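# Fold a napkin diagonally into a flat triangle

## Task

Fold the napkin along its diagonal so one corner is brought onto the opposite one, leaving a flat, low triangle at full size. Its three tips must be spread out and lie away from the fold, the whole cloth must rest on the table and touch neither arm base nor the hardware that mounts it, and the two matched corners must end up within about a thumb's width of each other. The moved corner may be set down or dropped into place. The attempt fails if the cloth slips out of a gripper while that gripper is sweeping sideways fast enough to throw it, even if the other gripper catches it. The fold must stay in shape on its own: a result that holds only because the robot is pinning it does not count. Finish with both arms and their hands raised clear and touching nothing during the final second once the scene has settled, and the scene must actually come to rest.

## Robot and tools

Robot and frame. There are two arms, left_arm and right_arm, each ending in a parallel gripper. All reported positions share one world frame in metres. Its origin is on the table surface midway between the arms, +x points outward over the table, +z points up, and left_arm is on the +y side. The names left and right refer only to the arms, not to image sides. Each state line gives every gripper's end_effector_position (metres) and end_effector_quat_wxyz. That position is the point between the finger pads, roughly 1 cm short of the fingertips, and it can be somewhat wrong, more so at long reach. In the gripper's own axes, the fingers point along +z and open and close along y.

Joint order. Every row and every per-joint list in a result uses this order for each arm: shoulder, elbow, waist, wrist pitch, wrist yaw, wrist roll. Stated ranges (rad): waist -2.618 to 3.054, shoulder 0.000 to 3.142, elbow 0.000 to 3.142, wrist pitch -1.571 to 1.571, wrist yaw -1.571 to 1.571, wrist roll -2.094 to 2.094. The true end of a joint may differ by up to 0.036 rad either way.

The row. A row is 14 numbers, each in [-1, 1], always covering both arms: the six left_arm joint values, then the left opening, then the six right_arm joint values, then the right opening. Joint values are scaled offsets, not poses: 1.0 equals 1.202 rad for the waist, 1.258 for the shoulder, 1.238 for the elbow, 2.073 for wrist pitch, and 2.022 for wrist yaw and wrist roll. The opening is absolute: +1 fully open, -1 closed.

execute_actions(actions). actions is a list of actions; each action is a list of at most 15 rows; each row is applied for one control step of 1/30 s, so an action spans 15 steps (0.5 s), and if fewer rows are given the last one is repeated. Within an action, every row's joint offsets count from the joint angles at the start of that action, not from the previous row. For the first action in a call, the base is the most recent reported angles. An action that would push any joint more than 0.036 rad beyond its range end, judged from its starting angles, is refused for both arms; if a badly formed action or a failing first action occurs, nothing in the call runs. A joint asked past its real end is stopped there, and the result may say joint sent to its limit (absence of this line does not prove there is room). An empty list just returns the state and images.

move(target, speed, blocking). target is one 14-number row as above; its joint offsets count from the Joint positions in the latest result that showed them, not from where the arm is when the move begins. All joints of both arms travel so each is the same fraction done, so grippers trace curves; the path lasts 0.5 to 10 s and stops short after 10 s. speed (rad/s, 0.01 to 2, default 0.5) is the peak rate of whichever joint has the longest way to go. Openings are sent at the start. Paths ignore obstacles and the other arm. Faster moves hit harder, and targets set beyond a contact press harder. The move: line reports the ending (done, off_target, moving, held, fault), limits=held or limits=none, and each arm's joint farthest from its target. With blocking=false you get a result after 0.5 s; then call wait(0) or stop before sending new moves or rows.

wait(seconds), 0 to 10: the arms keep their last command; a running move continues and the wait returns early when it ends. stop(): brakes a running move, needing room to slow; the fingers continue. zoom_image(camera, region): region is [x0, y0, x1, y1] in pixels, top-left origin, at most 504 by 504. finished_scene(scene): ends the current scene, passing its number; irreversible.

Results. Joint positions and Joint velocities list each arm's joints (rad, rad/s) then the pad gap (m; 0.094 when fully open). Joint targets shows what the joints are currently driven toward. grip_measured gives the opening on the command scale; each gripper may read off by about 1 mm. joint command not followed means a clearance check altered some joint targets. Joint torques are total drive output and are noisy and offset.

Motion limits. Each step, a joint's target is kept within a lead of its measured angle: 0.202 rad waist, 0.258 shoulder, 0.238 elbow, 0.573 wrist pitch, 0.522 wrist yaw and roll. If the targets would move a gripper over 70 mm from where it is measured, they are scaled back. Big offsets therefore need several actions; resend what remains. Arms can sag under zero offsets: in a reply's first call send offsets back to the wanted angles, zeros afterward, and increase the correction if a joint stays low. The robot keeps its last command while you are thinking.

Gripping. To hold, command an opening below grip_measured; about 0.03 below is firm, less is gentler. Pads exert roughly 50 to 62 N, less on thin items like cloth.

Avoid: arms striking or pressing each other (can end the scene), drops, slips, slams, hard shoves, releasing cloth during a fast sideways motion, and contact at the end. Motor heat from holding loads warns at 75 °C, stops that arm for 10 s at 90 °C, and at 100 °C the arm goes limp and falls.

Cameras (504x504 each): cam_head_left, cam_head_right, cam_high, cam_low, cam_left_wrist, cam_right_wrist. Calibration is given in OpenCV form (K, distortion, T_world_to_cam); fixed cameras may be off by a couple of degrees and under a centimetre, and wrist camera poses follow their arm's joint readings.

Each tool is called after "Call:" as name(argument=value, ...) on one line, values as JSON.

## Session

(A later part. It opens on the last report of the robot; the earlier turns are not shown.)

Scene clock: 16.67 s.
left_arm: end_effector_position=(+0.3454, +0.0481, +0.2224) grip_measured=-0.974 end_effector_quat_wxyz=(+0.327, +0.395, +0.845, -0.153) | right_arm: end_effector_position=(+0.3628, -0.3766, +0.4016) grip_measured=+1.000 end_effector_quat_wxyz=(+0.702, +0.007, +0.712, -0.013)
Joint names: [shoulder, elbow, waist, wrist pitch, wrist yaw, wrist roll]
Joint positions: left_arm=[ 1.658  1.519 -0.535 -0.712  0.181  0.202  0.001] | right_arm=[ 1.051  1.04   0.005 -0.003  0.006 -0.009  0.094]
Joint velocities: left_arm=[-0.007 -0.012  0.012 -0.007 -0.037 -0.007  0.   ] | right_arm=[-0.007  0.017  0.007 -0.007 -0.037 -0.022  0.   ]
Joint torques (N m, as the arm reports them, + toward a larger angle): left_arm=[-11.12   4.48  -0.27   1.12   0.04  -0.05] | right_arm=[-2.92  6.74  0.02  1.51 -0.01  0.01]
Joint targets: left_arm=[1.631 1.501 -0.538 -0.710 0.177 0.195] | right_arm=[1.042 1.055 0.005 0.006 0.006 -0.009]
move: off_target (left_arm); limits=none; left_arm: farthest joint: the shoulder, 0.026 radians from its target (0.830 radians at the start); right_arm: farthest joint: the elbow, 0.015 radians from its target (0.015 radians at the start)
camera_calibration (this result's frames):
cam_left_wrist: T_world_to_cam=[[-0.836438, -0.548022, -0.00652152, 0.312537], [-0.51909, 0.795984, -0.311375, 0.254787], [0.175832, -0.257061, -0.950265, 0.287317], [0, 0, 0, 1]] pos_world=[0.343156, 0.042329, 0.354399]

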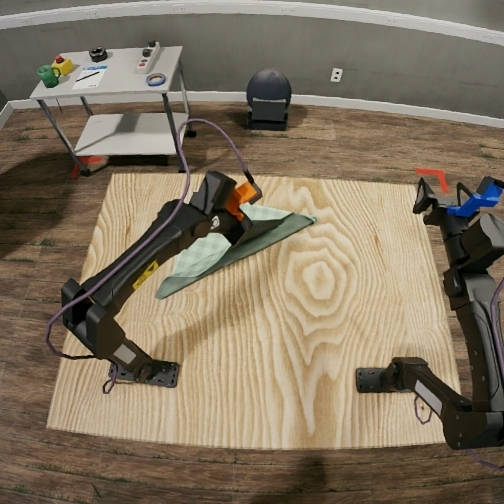

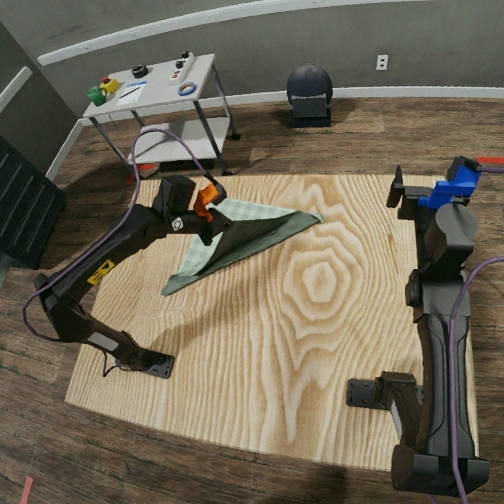

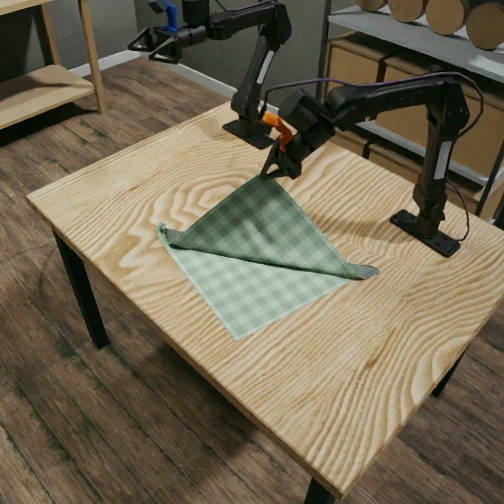

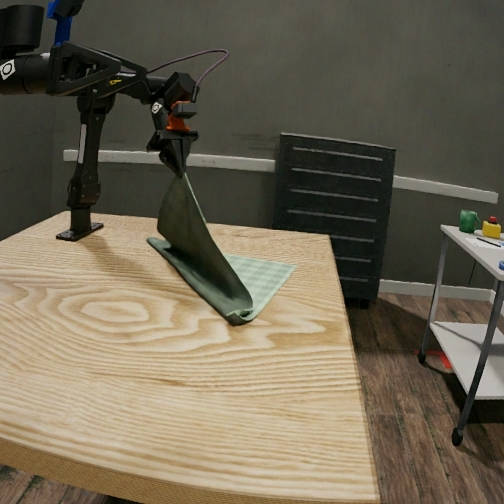

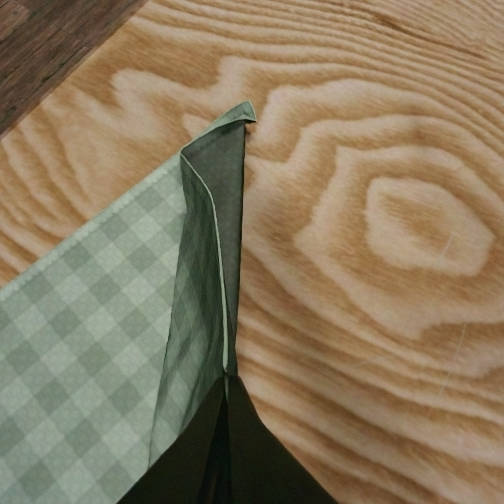

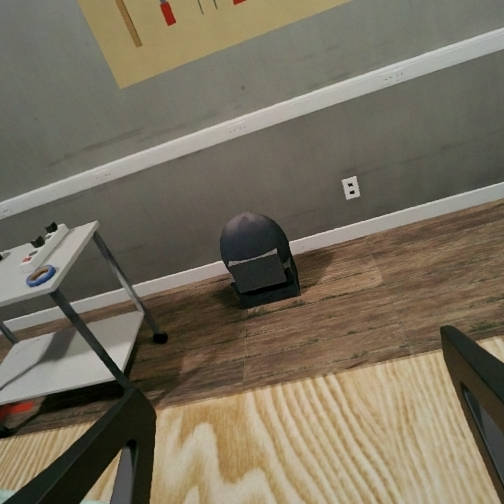

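Call:
move(target=[-0.086,-0.125,-0.262,0.040,-0.104,-0.119,-1, -0.007,0.012,0,0.004,0,0,1], speed=0.4)

Call:
zoom_image(camera="cam_high", region=[130, 150, 400, 360])

Scene clock: 18.40 s.
left_arm: end_effector_position=(+0.2586, -0.0120, +0.2011) grip_measured=-0.974 end_effector_quat_wxyz=(+0.313, +0.398, +0.849, -0.149) | right_arm: end_effector_position=(+0.3628, -0.3766, +0.4016) grip_measured=+1.000 end_effector_quat_wxyz=(+0.702, +0.007, +0.712, -0.013)
Joint names: [shoulder, elbow, waist, wrist pitch, wrist yaw, wrist roll]
Joint positions: left_arm=[ 1.588  1.377 -0.847 -0.653 -0.021 -0.03   0.001] | right_arm=[ 1.051  1.04   0.005 -0.003  0.006 -0.009  0.094]
Joint velocities: left_arm=[ 0.007 -0.002  0.002 -0.051  0.037  0.022  0.001] | right_arm=[ 0.007 -0.007 -0.007  0.066  0.051  0.051  0.   ]
Joint torques (N m, as the arm reports them, + toward a larger angle): left_arm=[-11.39   4.93  -0.31   1.31  -0.11  -0.08] | right_arm=[-2.92  6.74  0.02  1.52 -0.01  0.01]
Joint targets: left_arm=[1.550 1.364 -0.850 -0.629 -0.029 -0.038] | right_arm=[1.042 1.055 0.005 0.006 0.006 -0.009]
move: off_target (left_arm); limits=none; left_arm: farthest joint: the shoulder, 0.038 radians from its target (0.108 radians at the start); right_arm: farthest joint: the elbow, 0.015 radians from its target (0.015 radians at the start)
camera_calibration (this result's frames):
cam_left_wrist: T_world_to_cam=[[-0.83895, -0.544208, 0.000871805, 0.206036], [-0.522225, 0.804607, -0.282646, 0.246029], [0.153117, -0.237581, -0.959224, 0.274826], [0, 0, 0, 1]] pos_world=[0.259256, -0.0205375, 0.332979]

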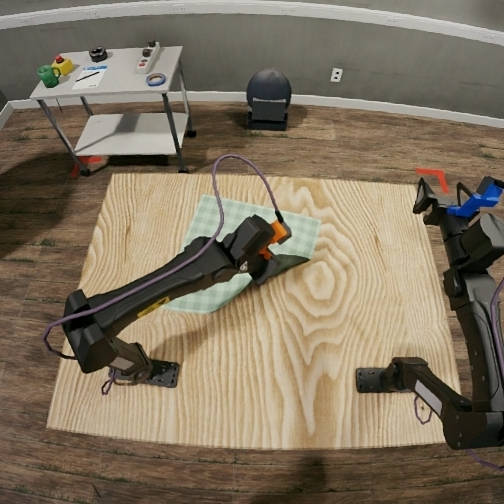

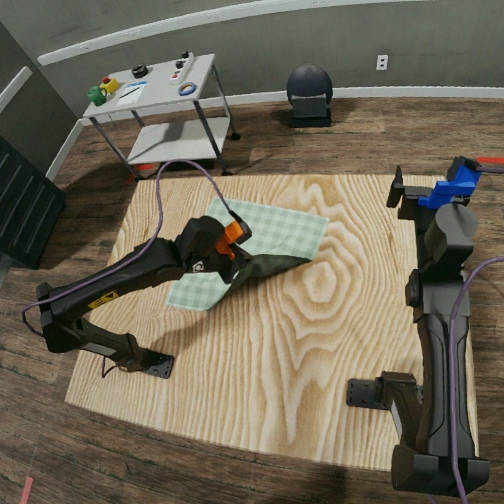

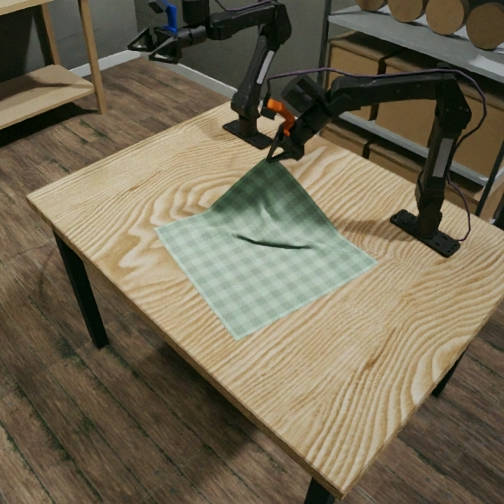

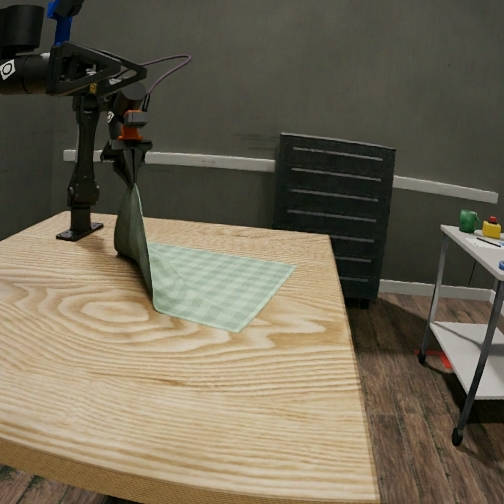

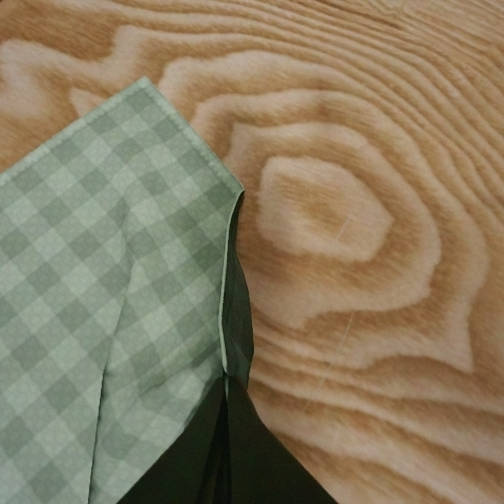

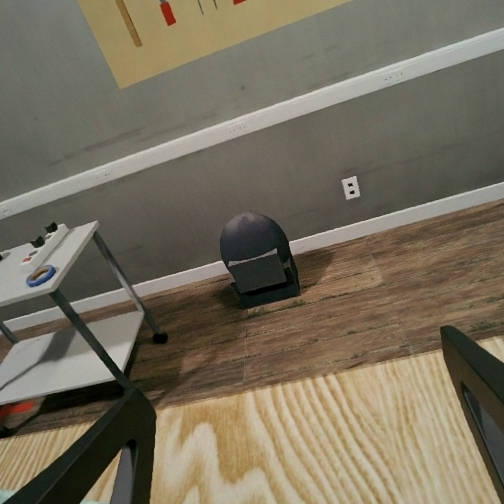

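Region (130, 150, 400, 360) of cam_high's 504x504 image, scaled by 1.867, with more detail than that image has.

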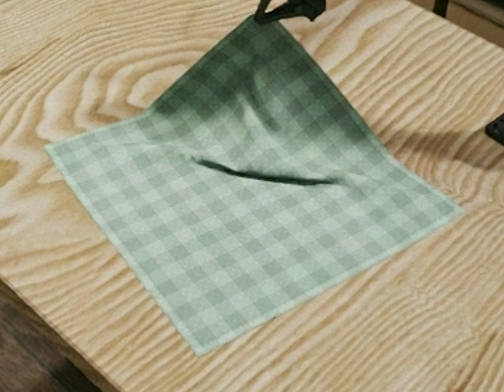

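Call:
move(target=[-0.037,-0.065,-0.137,0.048,-0.061,-0.065,-1, -0.007,0.012,0,0.004,0,0,1], speed=0.3)

Call:
zoom_image(camera="cam_high", region=[130, 150, 400, 360])

Scene clock: 19.97 s.
left_arm: end_effector_position=(+0.2180, -0.0412, +0.1857) grip_measured=-0.974 end_effector_quat_wxyz=(+0.321, +0.394, +0.848, -0.150) | right_arm: end_effector_position=(+0.3628, -0.3766, +0.4016) grip_measured=+1.000 end_effector_quat_wxyz=(+0.702, +0.007, +0.712, -0.013)
Joint names: [shoulder, elbow, waist, wrist pitch, wrist yaw, wrist roll]
Joint positions: left_arm=[ 1.588  1.308 -1.007 -0.577 -0.134 -0.154  0.001] | right_arm=[ 1.051  1.04   0.005 -0.003  0.006 -0.009  0.094]
Joint velocities: left_arm=[ 0.002 -0.012 -0.007  0.022  0.066 -0.007  0.001] | right_arm=[0.007 0.007 0.007 0.022 0.007 0.007 0.   ]
Joint torques (N m, as the arm reports them, + toward a larger angle): left_arm=[-12.12   4.97  -0.48   1.33  -0.17  -0.05] | right_arm=[-2.92  6.74  0.02  1.52 -0.01  0.01]
Joint targets: left_arm=[1.541 1.296 -1.012 -0.553 -0.144 -0.162] | right_arm=[1.042 1.055 0.005 0.006 0.006 -0.009]
move: off_target (left_arm); limits=none; left_arm: farthest joint: the shoulder, 0.046 radians from its target (0.046 radians at the start); right_arm: farthest joint: the elbow, 0.015 radians from its target (0.015 radians at the start)
camera_calibration (this result's frames):
cam_left_wrist: T_world_to_cam=[[-0.835, -0.550234, -0.00417196, 0.155932], [-0.524268, 0.797852, -0.297616, 0.246954], [0.167087, -0.246322, -0.954676, 0.25513], [0, 0, 0, 1]] pos_world=[0.217045, -0.0483895, 0.317714]

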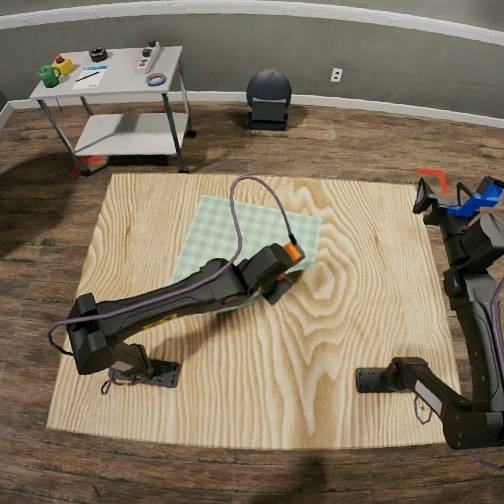

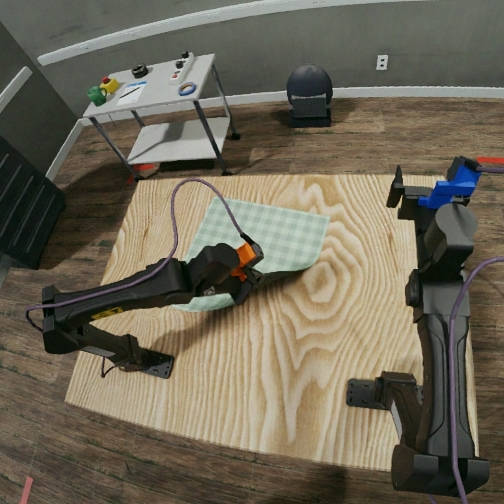

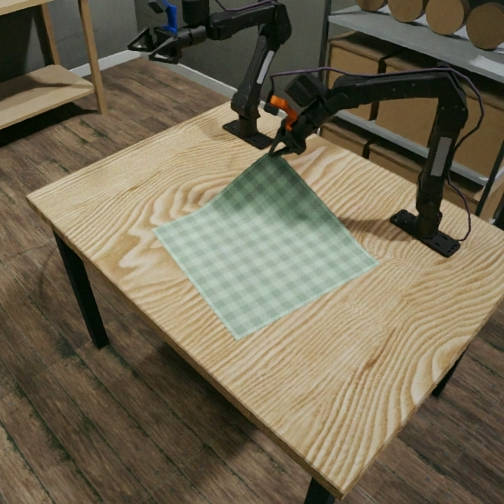

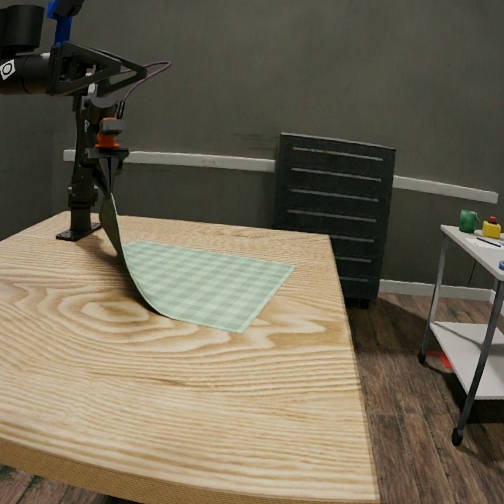

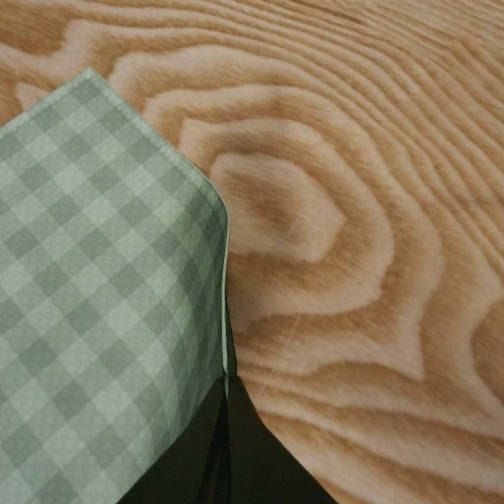

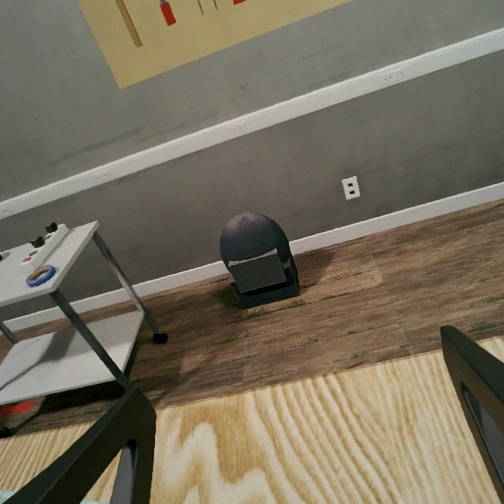

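Region (130, 150, 400, 360) of cam_high's 504x504 image, scaled by 1.867, with more detail than that image has.

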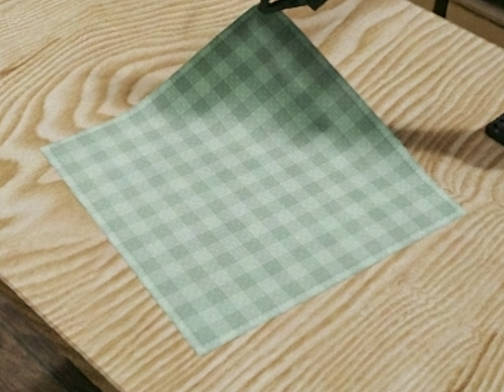

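Call:
move(target=[0.169,-0.036,0.530,0.119,0.212,0.243,-1, -0.007,0.012,0,0.004,0,0,1], speed=0.5)

Scene clock: 22.67 s.
left_arm: end_effector_position=(+0.3991, +0.0873, +0.1196) grip_measured=-0.974 end_effector_quat_wxyz=(+0.330, +0.392, +0.846, -0.149) | right_arm: end_effector_position=(+0.3628, -0.3766, +0.4016) grip_measured=+1.000 end_effector_quat_wxyz=(+0.702, +0.007, +0.712, -0.013)
Joint names: [shoulder, elbow, waist, wrist pitch, wrist yaw, wrist roll]
Joint positions: left_arm=[ 1.798  1.274 -0.368 -0.352  0.28   0.33   0.001] | right_arm=[ 1.051  1.04   0.005 -0.003  0.006 -0.009  0.094]
Joint velocities: left_arm=[ 0.007 -0.007 -0.017 -0.037 -0.007 -0.007 -0.001] | right_arm=[ 0.007  0.022 -0.012 -0.051 -0.007  0.037  0.   ]
Joint torques (N m, as the arm reports them, + toward a larger angle): left_arm=[-10.     4.86  -0.14   1.25   0.29   0.09] | right_arm=[-2.92  6.74  0.01  1.52 -0.01  0.01]
Joint targets: left_arm=[1.800 1.263 -0.369 -0.330 0.295 0.337] | right_arm=[1.042 1.055 0.005 0.006 0.006 -0.009]
move: off_target (left_arm); limits=none; left_arm: farthest joint: the wrist pitch, 0.021 radians from its target (0.246 radians at the start); right_arm: farthest joint: the elbow, 0.015 radians from its target (0.015 radians at the start)
camera_calibration (this result's frames):
cam_left_wrist: T_world_to_cam=[[-0.831739, -0.555008, -0.0132833, 0.37774], [-0.523749, 0.79238, -0.312764, 0.221785], [0.184112, -0.253181, -0.949738, 0.186615], [0, 0, 0, 1]] pos_world=[0.395983, 0.081158, 0.251619]

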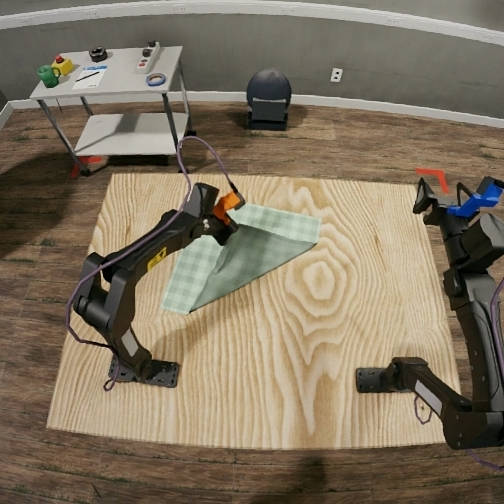

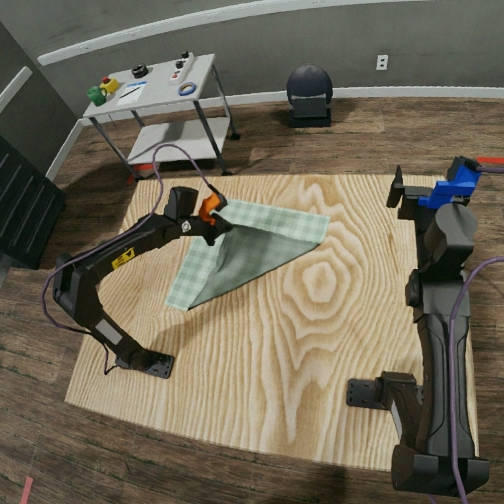

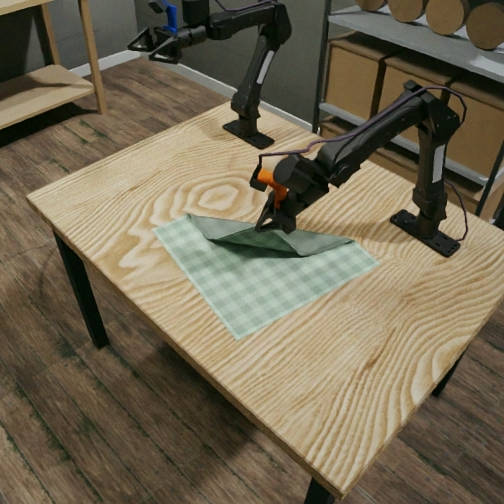

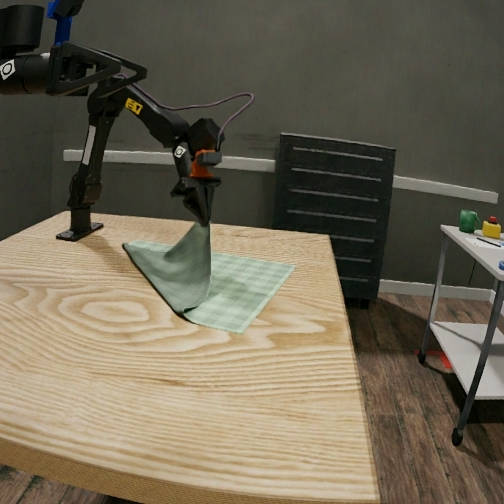

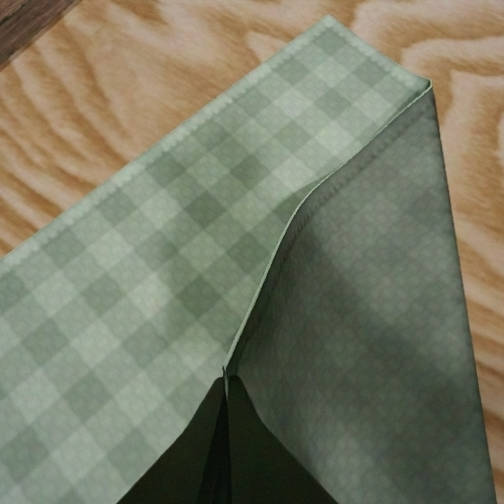

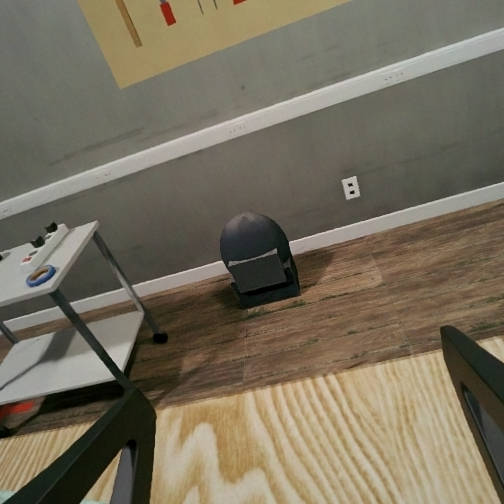

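Call:
move(target=[0.479,0.523,0.285,-0.059,0.114,0.154,-1, -0.007,0.012,0,0.004,0,0,1], speed=0.4)

Call:
zoom_image(camera="cam_high", region=[130, 200, 400, 360])

Call:
zoom_image(camera="cam_head_left", region=[140, 170, 340, 320])

Call:
zoom_image(camera="cam_low", region=[130, 200, 330, 350])

Scene clock: 25.13 s.
left_arm: end_effector_position=(+0.5575, +0.1952, +0.0318) grip_measured=-0.974 end_effector_quat_wxyz=(+0.325, +0.395, +0.846, -0.152) | right_arm: end_effector_position=(+0.3628, -0.3766, +0.4016) grip_measured=+1.000 end_effector_quat_wxyz=(+0.702, +0.007, +0.712, -0.013)
Joint names: [shoulder, elbow, waist, wrist pitch, wrist yaw, wrist roll]
Joint positions: left_arm=[ 2.407  1.876 -0.026 -0.471  0.491  0.633  0.001] | right_arm=[ 1.051  1.04   0.005 -0.003  0.006 -0.009  0.094]
Joint velocities: left_arm=[ 0.012 -0.027 -0.012 -0.022  0.007 -0.007 -0.   ] | right_arm=[-0.017  0.012 -0.002  0.022  0.051 -0.051  0.   ]
Joint torques (N m, as the arm reports them, + toward a larger angle): left_arm=[-15.66   8.51   0.03   0.87   0.45   0.05] | right_arm=[-2.92  6.74  0.02  1.52 -0.01  0.01]
Joint targets: left_arm=[2.401 1.922 -0.026 -0.474 0.511 0.641] | right_arm=[1.042 1.055 0.005 0.006 0.006 -0.009]
move: off_target (left_arm); limits=none; left_arm: farthest joint: the elbow, 0.045 radians from its target (0.647 radians at the start); right_arm: farthest joint: the elbow, 0.015 radians from its target (0.015 radians at the start)
camera_calibration (this result's frames):
cam_left_wrist: T_world_to_cam=[[-0.836531, -0.547893, -0.00535402, 0.569283], [-0.520069, 0.797049, -0.306988, 0.188622], [0.172464, -0.254021, -0.951698, 0.108098], [0, 0, 0, 1]] pos_world=[0.555677, 0.189025, 0.16383]

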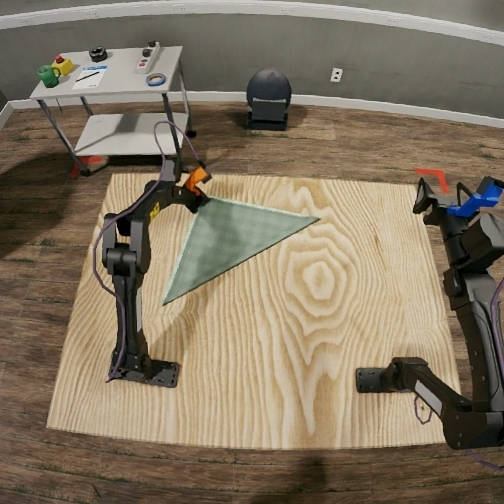

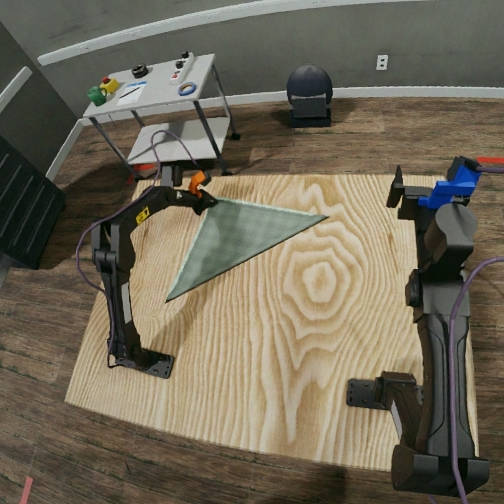

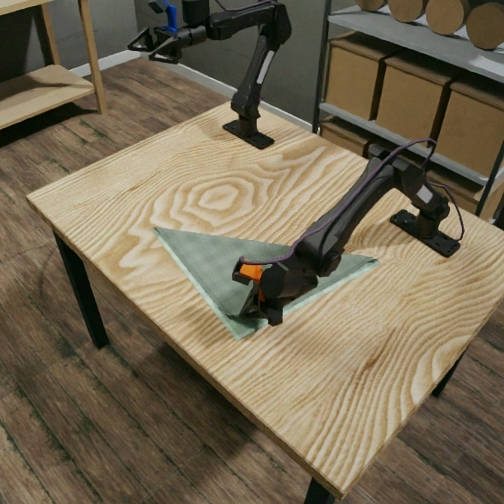

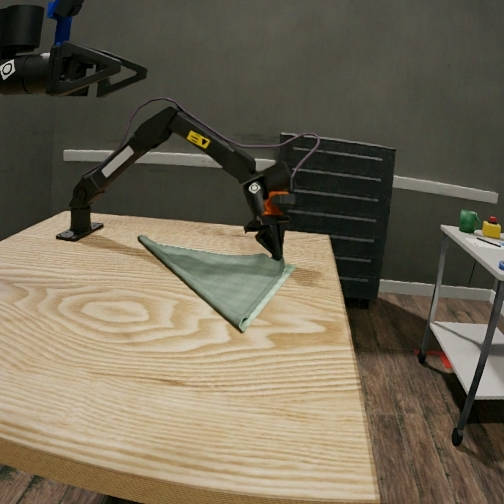

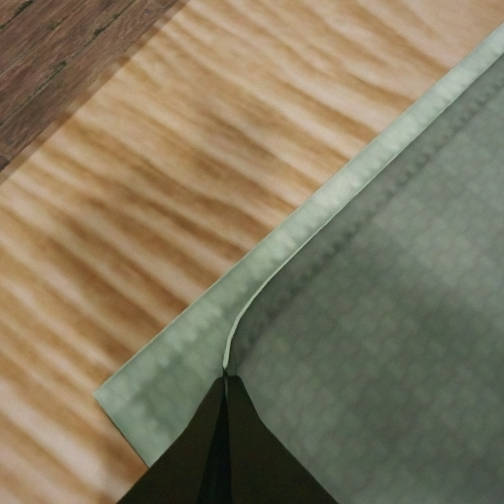

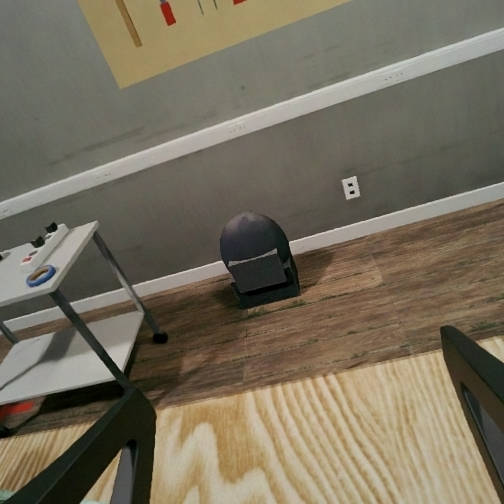

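Region (130, 200, 400, 360) of cam_high's 504x504 image, scaled by 1.867, with more detail than that image has; it fills the top 299 rows of this view, and the rest is white.

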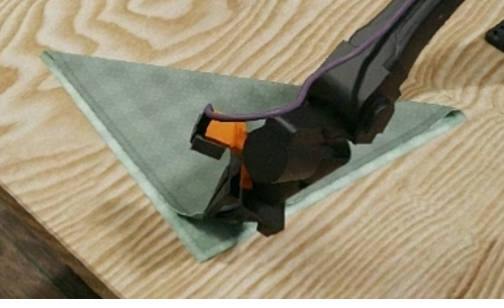

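Region (140, 170, 340, 320) of cam_head_left's 504x504 image, scaled by 2.520, with more detail than that image has; it fills the top 378 rows of this view, and the rest is white.

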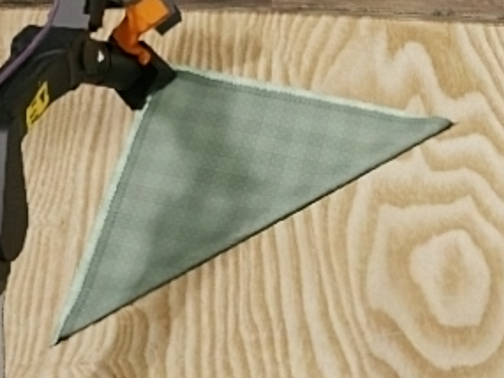

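Region (130, 200, 330, 350) of cam_low's 504x504 image, scaled by 2.520, with more detail than that image has; it fills the top 378 rows of this view, and the rest is white.

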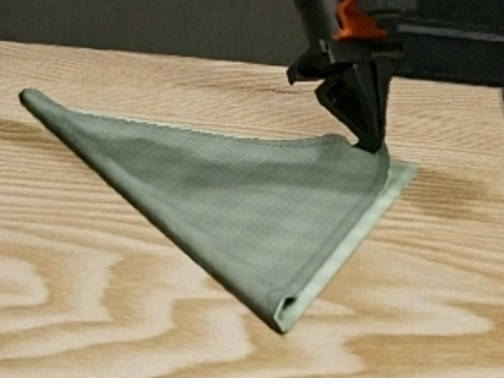

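Call:
move(target=[0.0175,0.078,0.012,-0.015,0.013,0.009,-1, -0.007,0.012,0,0.004,0,0,1], speed=0.15)

Call:
zoom_image(camera="cam_head_left", region=[140, 170, 340, 320])

Call:
zoom_image(camera="cam_low", region=[130, 200, 330, 350])

Scene clock: 27.47 s.
left_arm: end_effector_position=(+0.5655, +0.1972, +0.0373) grip_measured=-0.974 end_effector_quat_wxyz=(+0.330, +0.398, +0.843, -0.151) | right_arm: end_effector_position=(+0.3628, -0.3766, +0.4016) grip_measured=+1.000 end_effector_quat_wxyz=(+0.702, +0.007, +0.712, -0.013)
Joint names: [shoulder, elbow, waist, wrist pitch, wrist yaw, wrist roll]
Joint positions: left_arm=[ 2.428  1.932 -0.019 -0.497  0.498  0.645  0.001] | right_arm=[ 1.051  1.04   0.005 -0.003  0.006 -0.009  0.094]
Joint velocities: left_arm=[ 0.007 -0.007  0.007  0.007  0.007  0.037  0.   ] | right_arm=[-0.002  0.032  0.002  0.022 -0.007 -0.051  0.   ]
Joint torques (N m, as the arm reports them, + toward a larger angle): left_arm=[-15.29   8.23   0.87   0.84   0.43   0.08] | right_arm=[-2.92  6.74  0.02  1.52 -0.01  0.01]
Joint targets: left_arm=[2.429 1.973 -0.011 -0.502 0.517 0.652] | right_arm=[1.042 1.055 0.005 0.006 0.006 -0.009]
move: off_target (left_arm); limits=none; left_arm: farthest joint: the elbow, 0.041 radians from its target (0.096 radians at the start); right_arm: farthest joint: the elbow, 0.015 radians from its target (0.015 radians at the start)
camera_calibration (this result's frames):
cam_left_wrist: T_world_to_cam=[[-0.839359, -0.543366, -0.0151628, 0.578146], [-0.511767, 0.799334, -0.314896, 0.188029], [0.183224, -0.256551, -0.949005, 0.106818], [0, 0, 0, 1]] pos_world=[0.561927, 0.191251, 0.169347]

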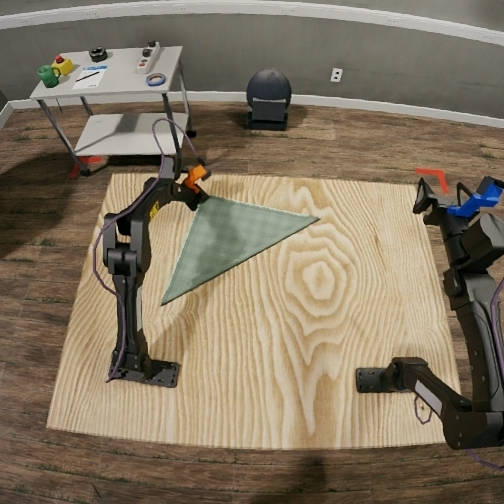

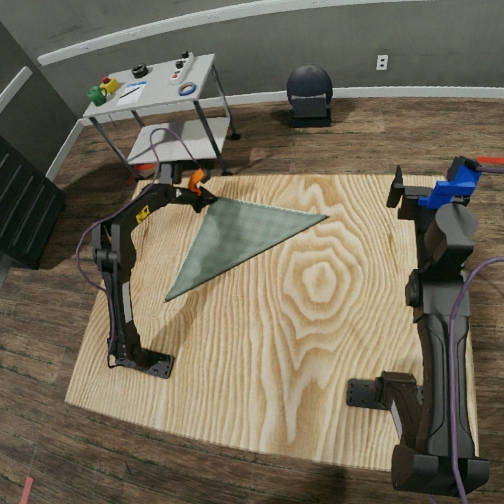

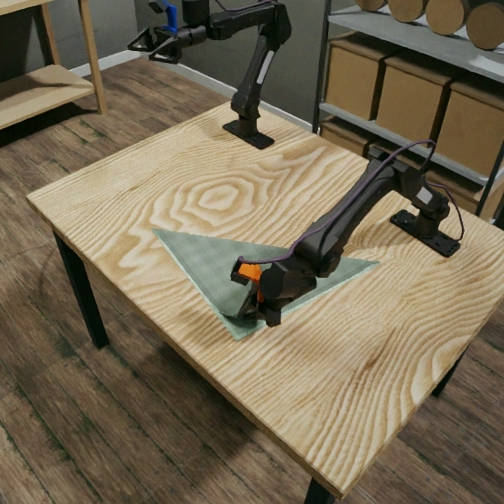

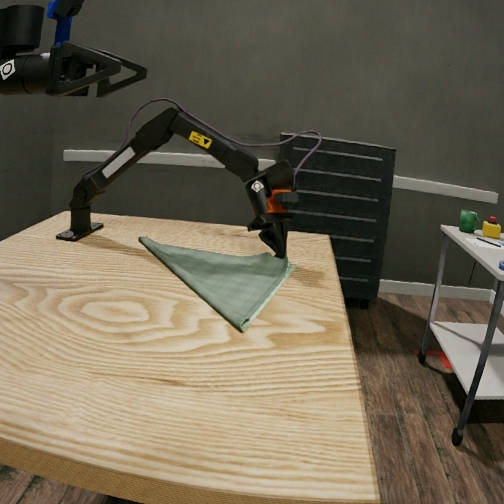

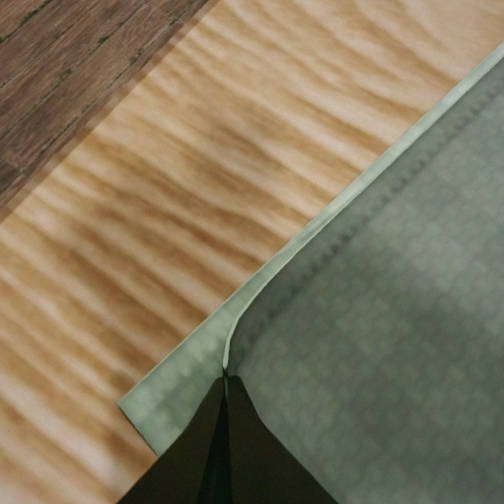

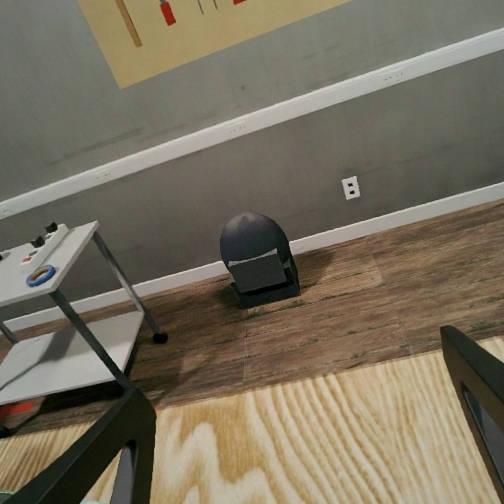

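Region (140, 170, 340, 320) of cam_head_left's 504x504 image, scaled by 2.520, with more detail than that image has; it fills the top 378 rows of this view, and the rest is white.

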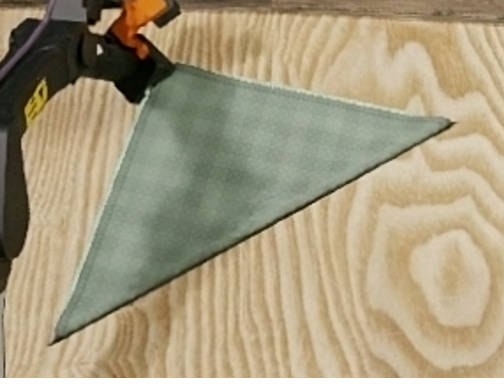

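Region (130, 200, 330, 350) of cam_low's 504x504 image, scaled by 2.520, with more detail than that image has; it fills the top 378 rows of this view, and the rest is white.

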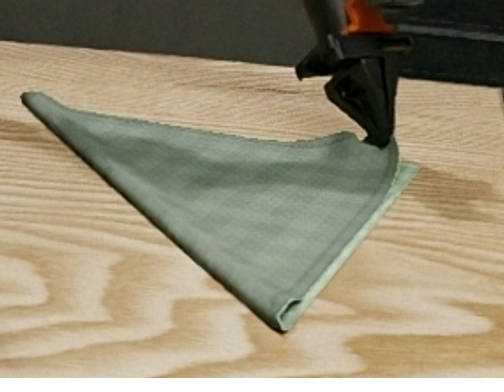

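Call:
move(target=[0.046,0.089,0.019,-0.0145,0.012,0.009,-1, -0.007,0.012,0,0.004,0,0,1], speed=0.2)

Call:
zoom_image(camera="cam_head_left", region=[140, 170, 340, 320])

Call:
zoom_image(camera="cam_low", region=[130, 200, 330, 350])

Scene clock: 28.77 s.
left_arm: end_effector_position=(+0.5751, +0.2053, +0.0265) grip_measured=-0.974 end_effector_quat_wxyz=(+0.326, +0.395, +0.845, -0.151) | right_arm: end_effector_position=(+0.3628, -0.3766, +0.4016) grip_measured=+1.000 end_effector_quat_wxyz=(+0.702, +0.007, +0.712, -0.013)
Joint names: [shoulder, elbow, waist, wrist pitch, wrist yaw, wrist roll]
Joint positions: left_arm=[ 2.487  2.001 -0.003 -0.522  0.502  0.655  0.001] | right_arm=[ 1.051  1.04   0.005 -0.003  0.006 -0.009  0.094]
Joint velocities: left_arm=[-0.012 -0.002 -0.007  0.037 -0.037  0.037  0.   ] | right_arm=[-0.002 -0.017  0.007 -0.051  0.037  0.037  0.   ]
Joint torques (N m, as the arm reports them, + toward a larger angle): left_arm=[-15.85   8.2    0.63   0.81   0.43   0.1 ] | right_arm=[-2.91  6.74  0.02  1.52 -0.01  0.01]
Joint targets: left_arm=[2.486 2.042 0.003 -0.527 0.522 0.663] | right_arm=[1.042 1.055 0.005 0.006 0.006 -0.009]
move: off_target (left_arm); limits=none; left_arm: farthest joint: the elbow, 0.041 radians from its target (0.110 radians at the start); right_arm: farthest joint: the elbow, 0.015 radians from its target (0.015 radians at the start)
camera_calibration (this result's frames):
cam_left_wrist: T_world_to_cam=[[-0.836265, -0.548252, -0.0089711, 0.589489], [-0.519206, 0.797008, -0.30855, 0.18766], [0.176313, -0.253372, -0.951166, 0.10023], [0, 0, 0, 1]] pos_world=[0.572731, 0.199018, 0.158526]

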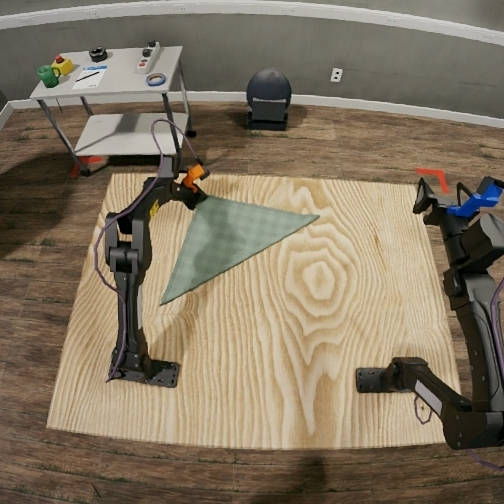

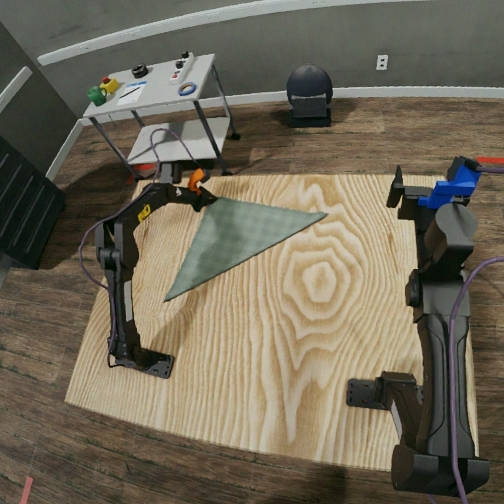

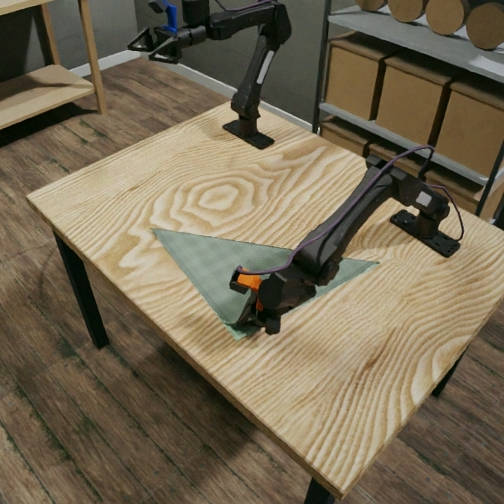

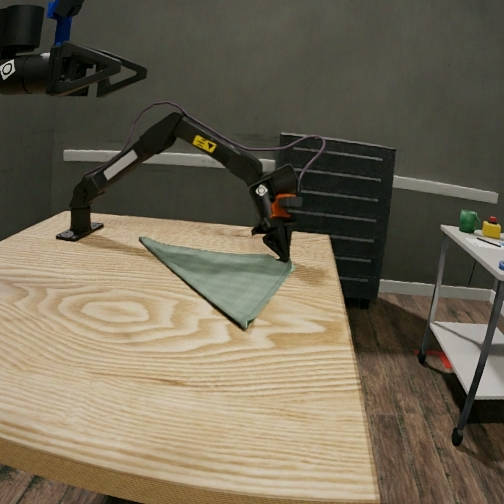

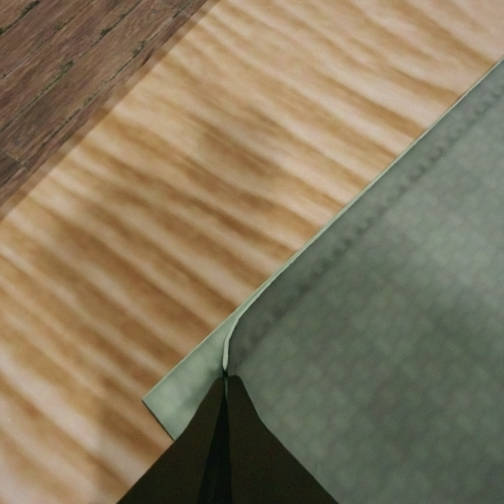

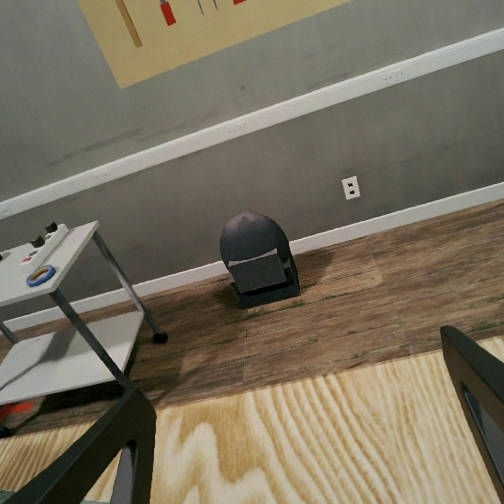

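Region (140, 170, 340, 320) of cam_head_left's 504x504 image, scaled by 2.520, with more detail than that image has; it fills the top 378 rows of this view, and the rest is white.

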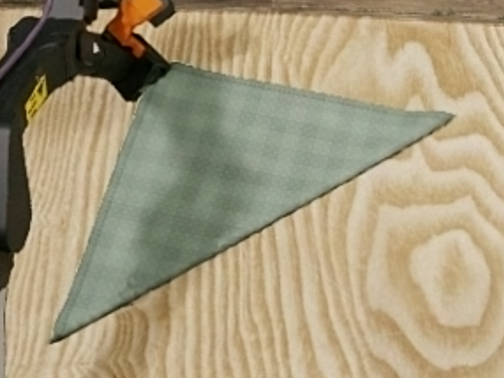

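Region (130, 200, 330, 350) of cam_low's 504x504 image, scaled by 2.520, with more detail than that image has; it fills the top 378 rows of this view, and the rest is white.

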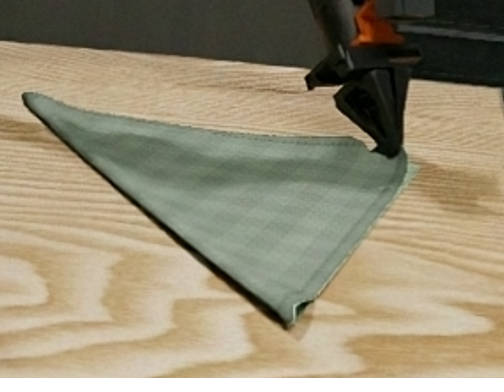

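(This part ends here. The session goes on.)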